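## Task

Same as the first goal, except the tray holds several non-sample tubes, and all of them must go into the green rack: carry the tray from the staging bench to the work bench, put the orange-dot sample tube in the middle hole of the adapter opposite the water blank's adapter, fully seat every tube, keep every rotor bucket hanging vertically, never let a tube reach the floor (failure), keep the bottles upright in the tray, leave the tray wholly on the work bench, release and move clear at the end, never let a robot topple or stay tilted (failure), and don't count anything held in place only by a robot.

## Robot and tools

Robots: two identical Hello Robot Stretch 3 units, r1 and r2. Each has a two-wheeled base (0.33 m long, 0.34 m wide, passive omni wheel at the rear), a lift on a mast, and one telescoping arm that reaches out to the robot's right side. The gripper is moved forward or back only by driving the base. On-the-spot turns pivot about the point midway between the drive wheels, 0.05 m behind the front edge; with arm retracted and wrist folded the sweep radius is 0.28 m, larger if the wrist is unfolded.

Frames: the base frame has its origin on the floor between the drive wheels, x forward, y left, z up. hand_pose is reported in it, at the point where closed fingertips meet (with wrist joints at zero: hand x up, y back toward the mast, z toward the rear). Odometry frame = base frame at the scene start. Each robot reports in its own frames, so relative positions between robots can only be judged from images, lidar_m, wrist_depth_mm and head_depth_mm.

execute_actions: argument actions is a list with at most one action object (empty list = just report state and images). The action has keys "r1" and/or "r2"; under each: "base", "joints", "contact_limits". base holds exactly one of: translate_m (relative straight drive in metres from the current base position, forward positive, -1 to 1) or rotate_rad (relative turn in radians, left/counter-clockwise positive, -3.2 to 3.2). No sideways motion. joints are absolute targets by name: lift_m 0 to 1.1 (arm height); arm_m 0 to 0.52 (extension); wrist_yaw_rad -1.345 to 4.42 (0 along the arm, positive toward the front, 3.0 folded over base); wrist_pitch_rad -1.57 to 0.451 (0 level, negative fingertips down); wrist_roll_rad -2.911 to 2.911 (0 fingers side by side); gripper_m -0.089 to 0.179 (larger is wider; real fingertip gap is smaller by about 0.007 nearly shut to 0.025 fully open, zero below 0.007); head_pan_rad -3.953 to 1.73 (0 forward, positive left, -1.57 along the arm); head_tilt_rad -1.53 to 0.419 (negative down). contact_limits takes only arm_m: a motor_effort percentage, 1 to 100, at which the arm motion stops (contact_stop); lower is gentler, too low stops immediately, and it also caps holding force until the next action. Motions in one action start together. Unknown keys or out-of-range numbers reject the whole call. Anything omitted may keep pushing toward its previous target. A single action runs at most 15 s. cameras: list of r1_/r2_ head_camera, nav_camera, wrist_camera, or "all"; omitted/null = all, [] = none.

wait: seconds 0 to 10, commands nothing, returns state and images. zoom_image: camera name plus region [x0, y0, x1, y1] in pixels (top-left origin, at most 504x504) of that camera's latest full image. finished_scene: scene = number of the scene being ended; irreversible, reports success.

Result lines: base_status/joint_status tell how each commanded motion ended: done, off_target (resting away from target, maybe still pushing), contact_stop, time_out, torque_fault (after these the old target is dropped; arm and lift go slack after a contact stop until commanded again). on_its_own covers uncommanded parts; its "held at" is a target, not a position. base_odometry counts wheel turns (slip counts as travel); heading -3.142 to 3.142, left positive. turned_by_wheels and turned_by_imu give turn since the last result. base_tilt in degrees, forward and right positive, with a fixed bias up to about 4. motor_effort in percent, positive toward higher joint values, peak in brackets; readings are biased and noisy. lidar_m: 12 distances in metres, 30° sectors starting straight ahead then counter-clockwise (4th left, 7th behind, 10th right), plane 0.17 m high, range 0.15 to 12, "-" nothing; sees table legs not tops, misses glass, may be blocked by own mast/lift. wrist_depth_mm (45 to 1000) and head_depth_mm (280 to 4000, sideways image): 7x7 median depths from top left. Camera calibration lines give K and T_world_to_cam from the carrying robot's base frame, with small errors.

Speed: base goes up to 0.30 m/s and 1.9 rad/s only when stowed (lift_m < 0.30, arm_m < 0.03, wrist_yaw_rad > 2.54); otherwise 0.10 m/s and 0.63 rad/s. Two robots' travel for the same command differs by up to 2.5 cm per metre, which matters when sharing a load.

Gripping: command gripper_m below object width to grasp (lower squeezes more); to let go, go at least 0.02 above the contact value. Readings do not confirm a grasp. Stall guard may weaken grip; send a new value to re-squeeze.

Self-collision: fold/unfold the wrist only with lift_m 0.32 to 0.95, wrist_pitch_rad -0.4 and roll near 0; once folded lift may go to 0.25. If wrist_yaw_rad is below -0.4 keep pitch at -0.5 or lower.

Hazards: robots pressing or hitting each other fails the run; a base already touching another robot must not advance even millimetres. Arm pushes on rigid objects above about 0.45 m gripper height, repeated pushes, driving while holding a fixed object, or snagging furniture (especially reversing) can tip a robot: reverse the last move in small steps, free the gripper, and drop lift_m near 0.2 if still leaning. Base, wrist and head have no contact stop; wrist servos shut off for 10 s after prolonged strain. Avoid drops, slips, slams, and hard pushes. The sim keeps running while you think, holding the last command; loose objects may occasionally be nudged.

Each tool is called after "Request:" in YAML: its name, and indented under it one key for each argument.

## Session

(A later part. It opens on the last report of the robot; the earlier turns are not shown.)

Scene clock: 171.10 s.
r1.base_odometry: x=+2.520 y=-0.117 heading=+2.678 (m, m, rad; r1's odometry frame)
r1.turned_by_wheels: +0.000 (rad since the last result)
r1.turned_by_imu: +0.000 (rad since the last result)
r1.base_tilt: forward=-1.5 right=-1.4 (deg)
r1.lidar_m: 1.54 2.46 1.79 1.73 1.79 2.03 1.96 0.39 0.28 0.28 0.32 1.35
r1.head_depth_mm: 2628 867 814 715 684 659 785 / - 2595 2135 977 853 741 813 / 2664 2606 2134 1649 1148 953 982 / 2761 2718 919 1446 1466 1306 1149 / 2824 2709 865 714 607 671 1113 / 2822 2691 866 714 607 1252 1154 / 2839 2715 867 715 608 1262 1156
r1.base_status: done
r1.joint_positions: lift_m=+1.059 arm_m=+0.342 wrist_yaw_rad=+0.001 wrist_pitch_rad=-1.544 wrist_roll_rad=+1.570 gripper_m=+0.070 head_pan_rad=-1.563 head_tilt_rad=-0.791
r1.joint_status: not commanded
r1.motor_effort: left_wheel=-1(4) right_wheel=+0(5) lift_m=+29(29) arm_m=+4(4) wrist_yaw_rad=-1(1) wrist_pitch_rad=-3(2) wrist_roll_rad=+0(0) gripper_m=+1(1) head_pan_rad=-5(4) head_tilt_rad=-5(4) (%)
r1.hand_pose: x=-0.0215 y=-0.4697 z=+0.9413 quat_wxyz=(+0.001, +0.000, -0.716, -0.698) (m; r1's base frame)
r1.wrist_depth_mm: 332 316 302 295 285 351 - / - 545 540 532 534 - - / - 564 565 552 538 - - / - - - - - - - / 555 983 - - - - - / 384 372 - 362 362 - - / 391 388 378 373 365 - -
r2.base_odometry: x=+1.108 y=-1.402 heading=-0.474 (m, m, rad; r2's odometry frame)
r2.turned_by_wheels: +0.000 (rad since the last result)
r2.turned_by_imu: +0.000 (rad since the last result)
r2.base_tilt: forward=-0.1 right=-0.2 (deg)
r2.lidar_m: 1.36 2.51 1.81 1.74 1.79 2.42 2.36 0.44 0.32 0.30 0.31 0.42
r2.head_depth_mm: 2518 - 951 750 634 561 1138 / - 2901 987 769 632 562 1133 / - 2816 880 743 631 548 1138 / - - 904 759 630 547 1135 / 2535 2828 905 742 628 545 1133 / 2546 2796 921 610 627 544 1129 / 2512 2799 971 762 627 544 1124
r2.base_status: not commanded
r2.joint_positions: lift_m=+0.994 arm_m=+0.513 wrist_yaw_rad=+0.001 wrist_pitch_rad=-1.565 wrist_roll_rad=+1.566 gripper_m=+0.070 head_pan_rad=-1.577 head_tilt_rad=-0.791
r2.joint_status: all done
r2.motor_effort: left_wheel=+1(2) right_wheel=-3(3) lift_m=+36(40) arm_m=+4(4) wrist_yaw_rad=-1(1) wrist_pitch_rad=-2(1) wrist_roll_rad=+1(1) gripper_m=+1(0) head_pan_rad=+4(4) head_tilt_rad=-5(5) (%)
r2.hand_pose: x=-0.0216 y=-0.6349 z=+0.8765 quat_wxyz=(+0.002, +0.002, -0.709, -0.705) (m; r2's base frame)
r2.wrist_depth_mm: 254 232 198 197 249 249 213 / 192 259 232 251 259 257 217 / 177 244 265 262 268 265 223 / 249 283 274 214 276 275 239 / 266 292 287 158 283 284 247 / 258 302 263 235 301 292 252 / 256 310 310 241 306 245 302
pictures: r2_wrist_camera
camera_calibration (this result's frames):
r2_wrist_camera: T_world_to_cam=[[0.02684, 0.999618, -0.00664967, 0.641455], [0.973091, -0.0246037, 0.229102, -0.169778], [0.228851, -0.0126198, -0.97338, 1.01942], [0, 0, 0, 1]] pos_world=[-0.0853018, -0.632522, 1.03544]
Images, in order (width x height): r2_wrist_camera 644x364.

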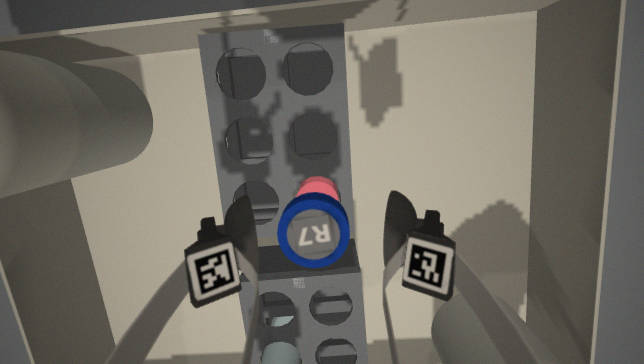

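Request:
execute_actions:
  actions:
    - {"r1":{"base":{"translate_m":0.10}},"r2":{"joints":{"gripper_m":-0.005}}}
  cameras: []

Request:
execute_actions:
  actions:
    - {"r1":{"base":{"translate_m":0.17}},"r2":{"joints":{"lift_m":1.095}}}
  cameras: []

Request:
execute_actions:
  actions:
    - {"r1":{"base":{"translate_m":0.30}},"r2":{"base":{"translate_m":-0.275},"joints":{"arm_m":0.50}}}
  cameras: []

Request:
execute_actions:
  actions:
    - {"r1":{"base":{"translate_m":0.10},"joints":{"lift_m":1.095}},"r2":{"joints":{"lift_m":1.05}}}
  cameras: ["r2_wrist_camera","r2_head_camera"]

Scene clock: 174.73 s.
r1.base_odometry: x=+2.431 y=-0.073 heading=+2.678 (m, m, rad; r1's odometry frame)
r1.turned_by_wheels: +0.000 (rad since the last result)
r1.turned_by_imu: +0.000 (rad since the last result)
r1.base_tilt: forward=-1.4 right=-1.5 (deg)
r1.lidar_m: 1.45 2.45 1.80 1.73 1.79 2.14 2.06 0.39 0.32 0.30 0.99 1.35
r1.head_depth_mm: 2700 2555 2129 979 852 744 788 / - 2612 2136 1106 1024 955 944 / 2642 2619 878 739 634 1254 1155 / 2768 2708 865 714 607 650 1118 / 2802 2729 865 714 608 1234 1156 / 2837 2705 865 715 609 1254 1157 / 2824 2712 866 714 608 1256 1155
r1.base_status: done
r1.joint_positions: lift_m=+1.059 arm_m=+0.342 wrist_yaw_rad=+0.001 wrist_pitch_rad=-1.544 wrist_roll_rad=+1.570 gripper_m=+0.070 head_pan_rad=-1.563 head_tilt_rad=-0.791
r1.joint_status: not commanded
r1.motor_effort: left_wheel=-1(4) right_wheel=+0(4) lift_m=+29(29) arm_m=+4(4) wrist_yaw_rad=-1(1) wrist_pitch_rad=-3(2) wrist_roll_rad=+1(0) gripper_m=+0(0) head_pan_rad=-5(5) head_tilt_rad=-3(4) (%)
r1.hand_pose: x=-0.0215 y=-0.4697 z=+0.9413 quat_wxyz=(+0.001, +0.000, -0.716, -0.698) (m; r1's base frame)
r1.wrist_depth_mm: - 529 516 519 510 - - / - 574 539 532 529 - - / - - - - - - - / 360 354 348 346 340 337 - / 365 364 356 350 343 347 - / 379 373 - 362 361 - - / 396 386 378 375 367 - -
r2.base_odometry: x=+1.108 y=-1.402 heading=-0.474 (m, m, rad; r2's odometry frame)
r2.turned_by_wheels: +0.000 (rad since the last result)
r2.turned_by_imu: +0.000 (rad since the last result)
r2.base_tilt: forward=-0.2 right=-0.2 (deg)
r2.lidar_m: 1.36 2.52 1.82 1.74 1.79 2.42 2.35 0.44 0.32 0.30 0.31 0.42
r2.head_depth_mm: 2514 - 952 752 633 561 1134 / - 2912 990 770 632 561 1134 / - 2852 879 744 631 547 1138 / - - 903 757 628 546 1127 / 2541 2818 907 742 629 545 1130 / 2532 2775 921 608 628 545 1127 / 2530 2800 977 762 626 543 1130
r2.base_status: not commanded
r2.joint_positions: lift_m=+0.994 arm_m=+0.513 wrist_yaw_rad=+0.001 wrist_pitch_rad=-1.565 wrist_roll_rad=+1.566 gripper_m=-0.004 head_pan_rad=-1.577 head_tilt_rad=-0.791
r2.joint_status: all done
r2.motor_effort: left_wheel=+2(2) right_wheel=-3(3) lift_m=+36(36) arm_m=+4(4) wrist_yaw_rad=+0(0) wrist_pitch_rad=-1(1) wrist_roll_rad=+1(1) gripper_m=-13(88) head_pan_rad=+4(4) head_tilt_rad=-5(5) (%)
r2.hand_pose: x=-0.0216 y=-0.6349 z=+0.8765 quat_wxyz=(+0.002, +0.002, -0.709, -0.705) (m; r2's base frame)
r2.wrist_depth_mm: 253 231 197 196 249 247 211 / 191 258 233 252 259 257 218 / 178 246 264 247 265 263 222 / 249 281 261 213 275 273 239 / 264 294 289 155 285 287 245 / 259 301 298 235 300 291 250 / 258 311 307 240 307 239 302
pictures: none
No camera images: the call's "cameras" was empty. Leave "cameras" out to get every camera's image.

Scene clock: 177.40 s.
r1.base_odometry: x=+2.279 y=+0.003 heading=+2.678 (m, m, rad; r1's odometry frame)
r1.turned_by_wheels: +0.000 (rad since the last result)
r1.turned_by_imu: +0.000 (rad since the last result)
r1.base_tilt: forward=-1.3 right=-1.4 (deg)
r1.lidar_m: 1.28 2.45 1.80 1.72 1.79 2.31 1.07 0.43 0.33 0.95 0.99 1.29
r1.head_depth_mm: 2698 2543 948 714 607 560 1116 / - 2617 860 714 607 558 1039 / 2643 2606 867 704 607 1232 1151 / 2777 2713 865 714 606 1232 1154 / 2799 2714 865 714 607 1235 1149 / 2827 2709 865 716 608 1260 1156 / 2864 2714 868 713 607 1261 1156
r1.base_status: done
r1.joint_positions: lift_m=+1.059 arm_m=+0.342 wrist_yaw_rad=+0.001 wrist_pitch_rad=-1.544 wrist_roll_rad=+1.570 gripper_m=+0.070 head_pan_rad=-1.563 head_tilt_rad=-0.791
r1.joint_status: not commanded
r1.motor_effort: left_wheel=-1(3) right_wheel=+0(3) lift_m=+29(29) arm_m=+4(4) wrist_yaw_rad=-1(1) wrist_pitch_rad=-3(2) wrist_roll_rad=+0(1) gripper_m=+1(0) head_pan_rad=-4(5) head_tilt_rad=-3(2) (%)
r1.hand_pose: x=-0.0215 y=-0.4697 z=+0.9413 quat_wxyz=(+0.001, +0.000, -0.716, -0.698) (m; r1's base frame)
r1.wrist_depth_mm: 333 324 317 315 311 306 - / 338 331 330 325 321 315 - / 349 344 337 333 328 324 - / 357 353 346 342 337 336 - / 370 363 353 354 345 347 - / 379 375 - 366 355 - - / 386 389 382 375 367 - -
r2.base_odometry: x=+1.108 y=-1.402 heading=-0.474 (m, m, rad; r2's odometry frame)
r2.turned_by_wheels: +0.000 (rad since the last result)
r2.turned_by_imu: +0.000 (rad since the last result)
r2.base_tilt: forward=-0.2 right=-0.3 (deg)
r2.lidar_m: 1.35 2.52 1.82 1.74 1.79 2.42 2.35 0.44 0.32 0.30 0.31 0.42
r2.head_depth_mm: 2592 2884 995 750 634 562 1138 / 2567 2874 987 771 632 563 1134 / 2518 2845 879 744 630 547 1134 / - 2823 878 763 630 546 1129 / 2520 2788 905 740 629 545 1129 / 2513 2815 920 610 628 545 1126 / 2533 2806 973 764 627 543 1125
r2.base_status: not commanded
r2.joint_positions: lift_m=+1.095 arm_m=+0.513 wrist_yaw_rad=+0.001 wrist_pitch_rad=-1.565 wrist_roll_rad=+1.566 gripper_m=-0.004 head_pan_rad=-1.577 head_tilt_rad=-0.791
r2.joint_status: all done
r2.motor_effort: left_wheel=+0(2) right_wheel=-3(3) lift_m=+48(49) arm_m=+4(4) wrist_yaw_rad=-1(1) wrist_pitch_rad=-1(1) wrist_roll_rad=+1(1) gripper_m=-13(13) head_pan_rad=+4(4) head_tilt_rad=-5(5) (%)
r2.hand_pose: x=-0.0216 y=-0.6349 z=+0.9771 quat_wxyz=(+0.002, +0.002, -0.709, -0.705) (m; r2's base frame)
r2.wrist_depth_mm: 356 354 349 346 347 341 346 / 233 284 359 326 359 352 357 / 210 246 368 357 372 363 369 / 387 378 385 324 381 376 379 / 406 398 401 155 392 387 394 / 427 406 418 344 378 359 407 / 449 433 386 361 360 263 428
pictures: none
No camera images: the call's "cameras" was empty. Leave "cameras" out to get every camera's image.

Scene clock: 181.47 s.
r1.base_odometry: x=+2.010 y=+0.137 heading=+2.678 (m, m, rad; r1's odometry frame)
r1.turned_by_wheels: +0.000 (rad since the last result)
r1.turned_by_imu: +0.000 (rad since the last result)
r1.base_tilt: forward=-1.4 right=-1.4 (deg)
r1.lidar_m: 2.74 2.46 1.79 1.73 1.79 2.45 1.07 0.53 0.89 0.95 0.99 0.99
r1.head_depth_mm: 2710 1805 862 713 608 559 1152 / - 2626 864 711 606 558 1155 / 2636 2640 865 705 608 1232 1152 / 2763 2711 867 714 608 1236 1159 / 2819 2722 866 715 607 1232 1154 / 2812 1059 803 698 608 1258 1158 / 2849 1055 783 672 608 1258 1152
r1.base_status: done
r1.joint_positions: lift_m=+1.059 arm_m=+0.342 wrist_yaw_rad=+0.001 wrist_pitch_rad=-1.544 wrist_roll_rad=+1.570 gripper_m=+0.070 head_pan_rad=-1.563 head_tilt_rad=-0.791
r1.joint_status: not commanded
r1.motor_effort: left_wheel=-1(2) right_wheel=+0(5) lift_m=+29(29) arm_m=+4(4) wrist_yaw_rad=-1(1) wrist_pitch_rad=-2(3) wrist_roll_rad=+0(0) gripper_m=+0(0) head_pan_rad=-5(5) head_tilt_rad=-3(5) (%)
r1.hand_pose: x=-0.0215 y=-0.4697 z=+0.9413 quat_wxyz=(+0.001, +0.000, -0.716, -0.698) (m; r1's base frame)
r1.wrist_depth_mm: 327 328 321 314 313 309 - / 340 334 328 323 318 315 - / 347 344 340 331 327 324 - / 359 353 349 340 336 334 - / 371 365 354 351 342 345 - / 381 374 - 364 363 - - / 389 386 376 374 366 - -
r2.base_odometry: x=+0.864 y=-1.276 heading=-0.474 (m, m, rad; r2's odometry frame)
r2.turned_by_wheels: +0.000 (rad since the last result)
r2.turned_by_imu: +0.001 (rad since the last result)
r2.base_tilt: forward=-0.2 right=-0.2 (deg)
r2.lidar_m: 1.12 2.51 1.80 1.73 1.78 2.42 2.09 0.43 0.32 0.31 0.32 0.43
r2.head_depth_mm: 2576 2899 2414 774 633 562 886 / 2571 2859 994 771 632 560 1077 / 2522 2858 984 746 634 560 1135 / - 2847 943 746 631 559 1132 / 2531 2818 977 765 628 546 1131 / 2529 2817 849 741 627 545 1131 / 2519 2804 903 757 628 544 1129
r2.base_status: done
r2.joint_positions: lift_m=+1.095 arm_m=+0.500 wrist_yaw_rad=+0.001 wrist_pitch_rad=-1.565 wrist_roll_rad=+1.566 gripper_m=-0.004 head_pan_rad=-1.577 head_tilt_rad=-0.791
r2.joint_status: all done
r2.motor_effort: left_wheel=+2(2) right_wheel=-2(10) lift_m=+48(48) arm_m=-1(1) wrist_yaw_rad=+0(1) wrist_pitch_rad=-2(1) wrist_roll_rad=+1(1) gripper_m=-13(13) head_pan_rad=+4(4) head_tilt_rad=-5(5) (%)
r2.hand_pose: x=-0.0216 y=-0.6225 z=+0.9771 quat_wxyz=(+0.002, +0.002, -0.709, -0.705) (m; r2's base frame)
r2.wrist_depth_mm: 355 351 353 350 350 347 345 / 370 365 361 296 360 356 355 / 379 375 369 313 372 371 368 / 387 392 390 326 385 383 380 / 410 405 405 155 394 399 391 / 426 427 411 413 388 409 407 / 444 395 370 366 433 425 427
pictures: none
No camera images: the call's "cameras" was empty. Leave "cameras" out to get every camera's image.

Scene clock: 183.60 s.
r1.base_odometry: x=+1.921 y=+0.182 heading=+2.678 (m, m, rad; r1's odometry frame)
r1.turned_by_wheels: +0.000 (rad since the last result)
r1.turned_by_imu: +0.000 (rad since the last result)
r1.base_tilt: forward=-1.5 right=-1.5 (deg)
r1.lidar_m: 2.64 2.45 1.79 1.73 1.79 2.46 1.07 0.62 0.99 0.95 0.99 0.90
r1.head_depth_mm: 2569 2699 864 714 607 559 1154 / - 2715 865 714 608 560 1155 / - 2724 865 715 607 1236 1151 / 2761 2736 865 713 608 1235 1150 / 2804 1021 817 696 607 1232 1151 / 2841 2708 764 664 608 1253 1156 / 2792 1441 788 667 608 1256 1154
r1.base_status: done
r1.joint_positions: lift_m=+1.094 arm_m=+0.342 wrist_yaw_rad=+0.001 wrist_pitch_rad=-1.544 wrist_roll_rad=+1.570 gripper_m=+0.070 head_pan_rad=-1.563 head_tilt_rad=-0.791
r1.joint_status: all done
r1.motor_effort: left_wheel=+0(3) right_wheel=+0(4) lift_m=+29(29) arm_m=+4(4) wrist_yaw_rad=-1(1) wrist_pitch_rad=-3(3) wrist_roll_rad=+0(1) gripper_m=+0(1) head_pan_rad=-5(5) head_tilt_rad=-4(4) (%)
r1.hand_pose: x=-0.0215 y=-0.4697 z=+0.9763 quat_wxyz=(+0.001, +0.000, -0.716, -0.698) (m; r1's base frame)
r1.wrist_depth_mm: 364 362 354 345 342 343 - / 377 372 362 356 352 351 - / 388 382 373 369 363 360 - / 396 392 384 378 370 371 - / 409 403 391 390 380 - - / 419 407 - 402 396 - - / 349 364 385 411 402 - -
r2.base_odometry: x=+0.864 y=-1.276 heading=-0.474 (m, m, rad; r2's odometry frame)
r2.turned_by_wheels: +0.000 (rad since the last result)
r2.turned_by_imu: +0.000 (rad since the last result)
r2.base_tilt: forward=-0.2 right=-0.2 (deg)
r2.lidar_m: 1.12 2.50 1.81 1.73 1.79 2.42 2.08 0.43 0.32 0.31 0.32 0.43
r2.head_depth_mm: 2687 2897 2394 775 635 563 887 / 2623 2876 989 772 634 563 1075 / 2643 2912 988 746 629 560 1131 / - 2928 945 745 630 560 1131 / 2514 2834 979 765 630 545 1129 / 2535 2813 849 739 627 545 1127 / 2507 2812 903 758 625 544 1122
r2.base_status: not commanded
r2.joint_positions: lift_m=+1.050 arm_m=+0.500 wrist_yaw_rad=+0.001 wrist_pitch_rad=-1.565 wrist_roll_rad=+1.566 gripper_m=-0.004 head_pan_rad=-1.577 head_tilt_rad=-0.791
r2.joint_status: all done
r2.motor_effort: left_wheel=+3(2) right_wheel=-2(2) lift_m=+35(40) arm_m=-1(1) wrist_yaw_rad=+0(1) wrist_pitch_rad=-2(1) wrist_roll_rad=+1(1) gripper_m=-13(14) head_pan_rad=+4(4) head_tilt_rad=-5(5) (%)
r2.hand_pose: x=-0.0216 y=-0.6225 z=+0.9325 quat_wxyz=(+0.002, +0.002, -0.709, -0.705) (m; r2's base frame)
r2.wrist_depth_mm: 313 312 307 305 305 302 301 / 323 320 318 258 315 315 313 / 331 332 324 263 325 325 321 / 343 341 341 273 337 335 332 / 359 354 352 156 351 347 345 / 369 366 370 362 361 363 361 / 388 378 340 331 318 375 376
pictures: r2_head_camera (sideways: a quarter turn clockwise sets it upright), r2_wrist_camera
camera_calibration (this result's frames):
r2_head_camera: T_world_to_cam=[[0.00466333, 0.686088, -0.727504, 0.9666], [0.999417, -0.0278002, -0.0198113, 0.0189738], [-0.033817, -0.726987, -0.685818, 0.852603], [0, 0, 0, 1]] pos_world=[0.00536222, -0.0428136, 1.28831]
r2_wrist_camera: T_world_to_cam=[[0.0268396, 0.999618, -0.00664955, 0.629454], [0.973091, -0.0246034, 0.229102, -0.1823], [0.228851, -0.0126196, -0.97338, 1.07407], [0, 0, 0, 1]] pos_world=[-0.0853018, -0.620144, 1.09143]
Images, in order (width x height): r2_head_camera 896x504, r2_wrist_camera 644x364.

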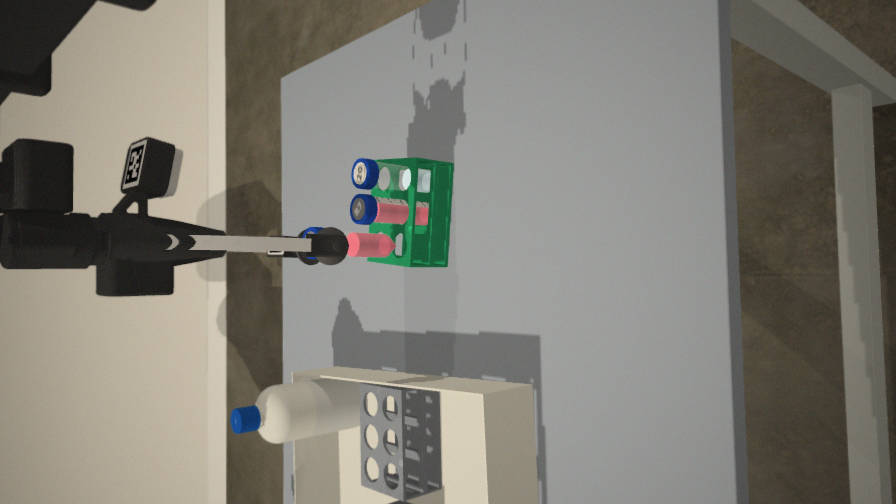

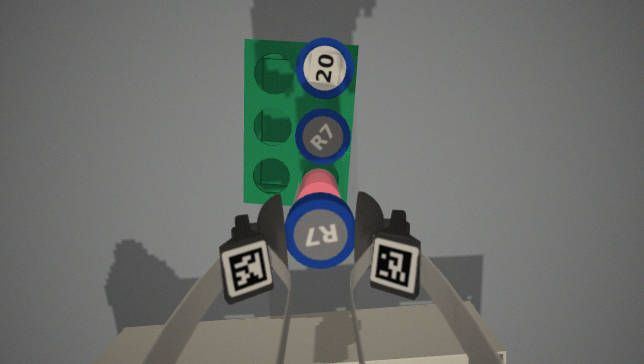

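Request:
execute_actions:
  actions:
    - {"r1":{"base":{"translate_m":0.11},"joints":{"arm_m":0.503}},"r2":{"joints":{"lift_m":0.99}}}
  cameras: []

Request:
execute_actions:
  actions:
    - {"r1":{"base":{"translate_m":0.101},"joints":{"lift_m":1.04}},"r2":{"joints":{"gripper_m":0.07}}}
  cameras: ["r1_wrist_camera"]

Scene clock: 188.30 s.
r1.base_odometry: x=+1.823 y=+0.231 heading=+2.678 (m, m, rad; r1's odometry frame)
r1.turned_by_wheels: +0.000 (rad since the last result)
r1.turned_by_imu: +0.000 (rad since the last result)
r1.base_tilt: forward=-1.5 right=-1.5 (deg)
r1.lidar_m: 2.53 2.46 1.79 1.73 1.79 2.45 1.07 0.72 0.99 0.95 0.99 0.79
r1.head_depth_mm: 2768 2686 863 714 606 559 1151 / 2780 2699 865 714 606 559 1158 / 2813 2744 865 713 606 1235 1157 / 2747 811 806 664 607 1235 1150 / 2792 2697 837 664 608 1236 1155 / 2807 1485 862 664 609 1258 1154 / 2750 1464 788 640 608 1258 1152
r1.base_status: done
r1.joint_positions: lift_m=+1.094 arm_m=+0.503 wrist_yaw_rad=+0.001 wrist_pitch_rad=-1.544 wrist_roll_rad=+1.570 gripper_m=+0.070 head_pan_rad=-1.563 head_tilt_rad=-0.791
r1.joint_status: all done
r1.motor_effort: left_wheel=-1(3) right_wheel=+0(4) lift_m=+29(29) arm_m=+4(3) wrist_yaw_rad=-1(1) wrist_pitch_rad=-2(2) wrist_roll_rad=+0(0) gripper_m=+0(0) head_pan_rad=-5(5) head_tilt_rad=-4(4) (%)
r1.hand_pose: x=-0.0215 y=-0.6302 z=+0.9763 quat_wxyz=(+0.001, +0.000, -0.716, -0.698) (m; r1's base frame)
r1.wrist_depth_mm: 365 354 354 348 343 339 337 / 371 369 364 358 351 349 341 / 381 379 373 369 363 356 351 / 395 389 383 377 370 367 361 / 409 365 356 358 377 375 374 / 424 258 - 336 394 381 384 / 432 232 412 341 402 396 395
r2.base_odometry: x=+0.864 y=-1.276 heading=-0.474 (m, m, rad; r2's odometry frame)
r2.turned_by_wheels: +0.000 (rad since the last result)
r2.turned_by_imu: +0.000 (rad since the last result)
r2.base_tilt: forward=-0.2 right=-0.3 (deg)
r2.lidar_m: 1.12 2.50 1.81 1.73 1.79 2.42 2.09 0.43 0.32 0.31 0.32 0.43
r2.head_depth_mm: 2481 - 2178 771 634 562 886 / - 2921 990 772 633 560 1076 / - 2822 986 746 631 559 1134 / 2492 - 980 745 629 558 1136 / 2530 2835 978 763 630 545 1134 / 2529 2807 851 739 627 544 1125 / 2507 2796 902 757 626 544 1128
r2.base_status: not commanded
r2.joint_positions: lift_m=+0.990 arm_m=+0.500 wrist_yaw_rad=+0.001 wrist_pitch_rad=-1.565 wrist_roll_rad=+1.566 gripper_m=-0.004 head_pan_rad=-1.577 head_tilt_rad=-0.791
r2.joint_status: all done
r2.motor_effort: left_wheel=+1(1) right_wheel=-2(3) lift_m=+36(36) arm_m=-1(1) wrist_yaw_rad=-1(0) wrist_pitch_rad=-2(1) wrist_roll_rad=+1(1) gripper_m=-13(13) head_pan_rad=+4(4) head_tilt_rad=-5(4) (%)
r2.hand_pose: x=-0.0216 y=-0.6225 z=+0.8725 quat_wxyz=(+0.002, +0.002, -0.709, -0.705) (m; r2's base frame)
r2.wrist_depth_mm: 254 252 247 138 248 248 246 / 263 258 255 141 259 255 253 / 271 269 262 147 266 263 263 / 280 279 275 163 275 274 270 / 289 292 287 155 281 283 285 / 302 302 301 299 297 293 293 / 313 312 310 305 303 302 307
pictures: none
No camera images: the call's "cameras" was empty. Leave "cameras" out to get every camera's image.

Scene clock: 190.27 s.
r1.base_odometry: x=+1.732 y=+0.277 heading=+2.678 (m, m, rad; r1's odometry frame)
r1.turned_by_wheels: +0.000 (rad since the last result)
r1.turned_by_imu: +0.000 (rad since the last result)
r1.base_tilt: forward=-1.5 right=-1.6 (deg)
r1.lidar_m: 2.43 2.45 1.79 1.73 1.80 2.46 1.07 0.81 0.99 0.95 0.99 0.70
r1.head_depth_mm: 2648 2722 867 714 607 560 1153 / 2802 2709 852 695 607 559 1154 / 2710 2703 752 708 606 1232 1154 / 2776 2723 861 710 607 1233 1149 / 2787 2699 862 664 606 1235 1157 / 2743 1413 820 611 607 1255 1156 / 2828 2707 866 715 607 1254 1153
r1.base_status: done
r1.joint_positions: lift_m=+1.041 arm_m=+0.503 wrist_yaw_rad=+0.001 wrist_pitch_rad=-1.544 wrist_roll_rad=+1.570 gripper_m=+0.070 head_pan_rad=-1.563 head_tilt_rad=-0.791
r1.joint_status: all done
r1.motor_effort: left_wheel=-1(1) right_wheel=+0(6) lift_m=+10(27) arm_m=+4(4) wrist_yaw_rad=-1(1) wrist_pitch_rad=-2(2) wrist_roll_rad=+0(0) gripper_m=+0(0) head_pan_rad=-5(5) head_tilt_rad=-5(4) (%)
r1.hand_pose: x=-0.0215 y=-0.6302 z=+0.9225 quat_wxyz=(+0.001, +0.000, -0.716, -0.698) (m; r1's base frame)
r1.wrist_depth_mm: 309 307 304 300 294 291 285 / 320 315 308 303 301 296 292 / 325 320 317 309 309 305 300 / 181 203 320 261 315 309 306 / 182 211 334 263 322 317 318 / 359 335 - 274 337 303 328 / 370 316 358 287 338 301 334
r2.base_odometry: x=+0.864 y=-1.276 heading=-0.474 (m, m, rad; r2's odometry frame)
r2.turned_by_wheels: +0.000 (rad since the last result)
r2.turned_by_imu: +0.000 (rad since the last result)
r2.base_tilt: forward=-0.1 right=-0.2 (deg)
r2.lidar_m: 1.12 2.51 1.81 1.73 1.79 2.42 2.08 0.43 0.32 0.31 0.32 0.43
r2.head_depth_mm: 2501 - 2201 775 635 564 888 / - 2924 987 773 633 563 1074 / - 2841 988 745 630 559 1135 / 2500 - 983 745 628 558 1137 / 2545 2846 979 767 629 545 1134 / 2527 2807 852 740 628 545 1124 / 2469 2764 904 758 627 543 1126
r2.base_status: not commanded
r2.joint_positions: lift_m=+0.990 arm_m=+0.500 wrist_yaw_rad=+0.001 wrist_pitch_rad=-1.565 wrist_roll_rad=+1.566 gripper_m=+0.070 head_pan_rad=-1.577 head_tilt_rad=-0.791
r2.joint_status: all done
r2.motor_effort: left_wheel=+2(1) right_wheel=-2(2) lift_m=+36(36) arm_m=-1(1) wrist_yaw_rad=-1(1) wrist_pitch_rad=-1(2) wrist_roll_rad=+1(1) gripper_m=+0(80) head_pan_rad=+4(4) head_tilt_rad=-5(5) (%)
r2.hand_pose: x=-0.0216 y=-0.6225 z=+0.8725 quat_wxyz=(+0.002, +0.002, -0.709, -0.705) (m; r2's base frame)
r2.wrist_depth_mm: 254 253 246 138 249 247 247 / 261 259 253 140 260 257 253 / 271 271 263 147 266 265 262 / 282 280 275 165 274 274 273 / 292 287 285 156 282 285 281 / 302 301 304 299 299 294 293 / 314 314 312 305 303 303 301
pictures: r1_wrist_camera
camera_calibration (this result's frames):
r1_wrist_camera: T_world_to_cam=[[-0.0189185, 0.998314, -0.0548694, 0.684663], [0.98883, 0.0267971, 0.146616, -0.0555762], [0.147839, -0.0514828, -0.987671, 1.04712], [0, 0, 0, 1]] pos_world=[-0.0868976, -0.628111, 1.07993]
Images, in order (width x height): r1_wrist_camera 644x364.

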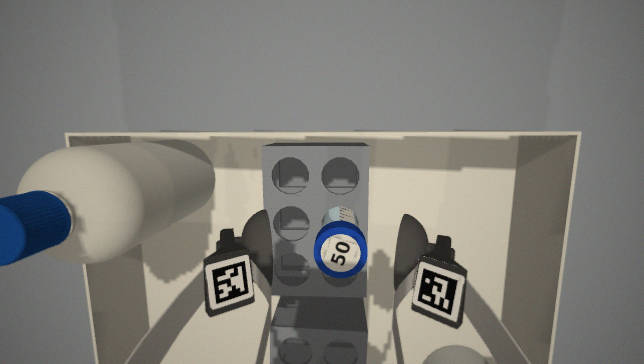

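Request:
execute_actions:
  actions:
    - {"r1":{"base":{"translate_m":0.012},"joints":{"lift_m":0.995}},"r2":{"joints":{"lift_m":1.05}}}
  cameras: ["r1_wrist_camera","r2_wrist_camera"]

Scene clock: 192.80 s.
r1.base_odometry: x=+1.722 y=+0.282 heading=+2.678 (m, m, rad; r1's odometry frame)
r1.turned_by_wheels: +0.000 (rad since the last result)
r1.turned_by_imu: +0.000 (rad since the last result)
r1.base_tilt: forward=-1.4 right=-1.5 (deg)
r1.lidar_m: 2.41 2.46 1.80 1.73 1.80 2.46 1.07 0.83 0.99 0.95 0.99 0.69
r1.head_depth_mm: 2701 2718 865 714 607 559 1156 / 2764 1822 819 688 607 559 1155 / 2696 1019 765 709 607 1240 1157 / 2766 2706 862 709 607 1236 1156 / 2796 2714 862 644 607 1233 1150 / 2715 1442 841 626 608 1258 1157 / 2867 2715 865 713 608 1256 1151
r1.base_status: done
r1.joint_positions: lift_m=+0.996 arm_m=+0.503 wrist_yaw_rad=+0.001 wrist_pitch_rad=-1.544 wrist_roll_rad=+1.570 gripper_m=+0.070 head_pan_rad=-1.563 head_tilt_rad=-0.791
r1.joint_status: all done
r1.motor_effort: left_wheel=-1(2) right_wheel=+0(5) lift_m=+10(11) arm_m=+4(4) wrist_yaw_rad=-1(1) wrist_pitch_rad=-3(2) wrist_roll_rad=+0(0) gripper_m=+0(0) head_pan_rad=-4(5) head_tilt_rad=-5(4) (%)
r1.hand_pose: x=-0.0215 y=-0.6302 z=+0.8775 quat_wxyz=(+0.001, +0.000, -0.716, -0.698) (m; r1's base frame)
r1.wrist_depth_mm: 264 260 256 255 251 248 244 / 274 269 266 260 257 254 249 / 186 238 269 253 263 258 222 / 149 196 274 214 268 265 221 / 150 287 285 205 273 272 222 / 251 295 - 223 290 278 234 / 259 307 301 250 293 287 248
r2.base_odometry: x=+0.864 y=-1.276 heading=-0.474 (m, m, rad; r2's odometry frame)
r2.turned_by_wheels: +0.000 (rad since the last result)
r2.turned_by_imu: +0.000 (rad since the last result)
r2.base_tilt: forward=-0.1 right=-0.2 (deg)
r2.lidar_m: 1.12 2.50 1.81 1.73 1.79 2.41 2.08 0.43 0.32 0.31 0.32 0.43
r2.head_depth_mm: 2678 2848 2415 774 635 561 888 / 2595 2872 991 774 633 561 1074 / 2649 2900 986 748 632 559 1135 / - 2927 984 745 630 558 1134 / 2530 2810 981 766 629 546 1130 / 2517 2803 853 740 628 544 1124 / 2480 2786 903 757 626 543 1129
r2.base_status: not commanded
r2.joint_positions: lift_m=+1.050 arm_m=+0.500 wrist_yaw_rad=+0.001 wrist_pitch_rad=-1.565 wrist_roll_rad=+1.566 gripper_m=+0.070 head_pan_rad=-1.577 head_tilt_rad=-0.791
r2.joint_status: all done
r2.motor_effort: left_wheel=+2(2) right_wheel=-3(2) lift_m=+47(49) arm_m=-1(2) wrist_yaw_rad=+0(1) wrist_pitch_rad=-2(1) wrist_roll_rad=+1(1) gripper_m=+1(0) head_pan_rad=+4(4) head_tilt_rad=-5(5) (%)
r2.hand_pose: x=-0.0216 y=-0.6225 z=+0.9321 quat_wxyz=(+0.002, +0.002, -0.709, -0.705) (m; r2's base frame)
r2.wrist_depth_mm: 311 308 303 305 305 304 301 / 317 319 318 256 314 315 312 / 333 332 325 262 323 322 325 / 343 343 340 272 338 332 333 / 358 353 350 354 346 348 347 / 368 367 368 365 365 361 358 / 386 370 346 332 319 366 373
pictures: r1_wrist_camera, r2_wrist_camera
camera_calibration (this result's frames):
r1_wrist_camera: T_world_to_cam=[[-0.018918, 0.998314, -0.0548694, 0.682194], [0.98883, 0.0267966, 0.146616, -0.0489787], [0.147839, -0.0514829, -0.987671, 1.00268], [0, 0, 0, 1]] pos_world=[-0.0868976, -0.628111, 1.03493]
r2_wrist_camera: T_world_to_cam=[[0.0268398, 0.999618, -0.00664955, 0.629449], [0.973091, -0.0246036, 0.229102, -0.182216], [0.228851, -0.0126197, -0.97338, 1.07371], [0, 0, 0, 1]] pos_world=[-0.0853018, -0.620142, 1.09106]
Images, in order (width x height): r1_wrist_camera 644x364, r2_wrist_camera 644x364.

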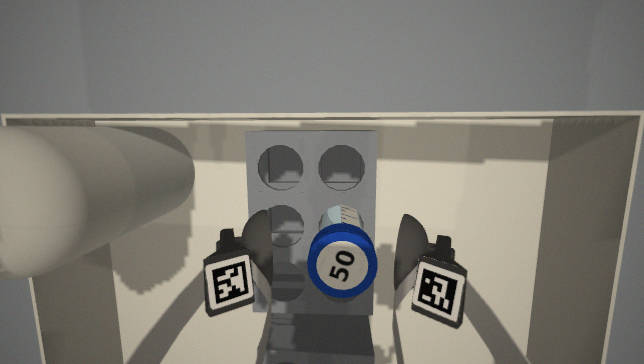

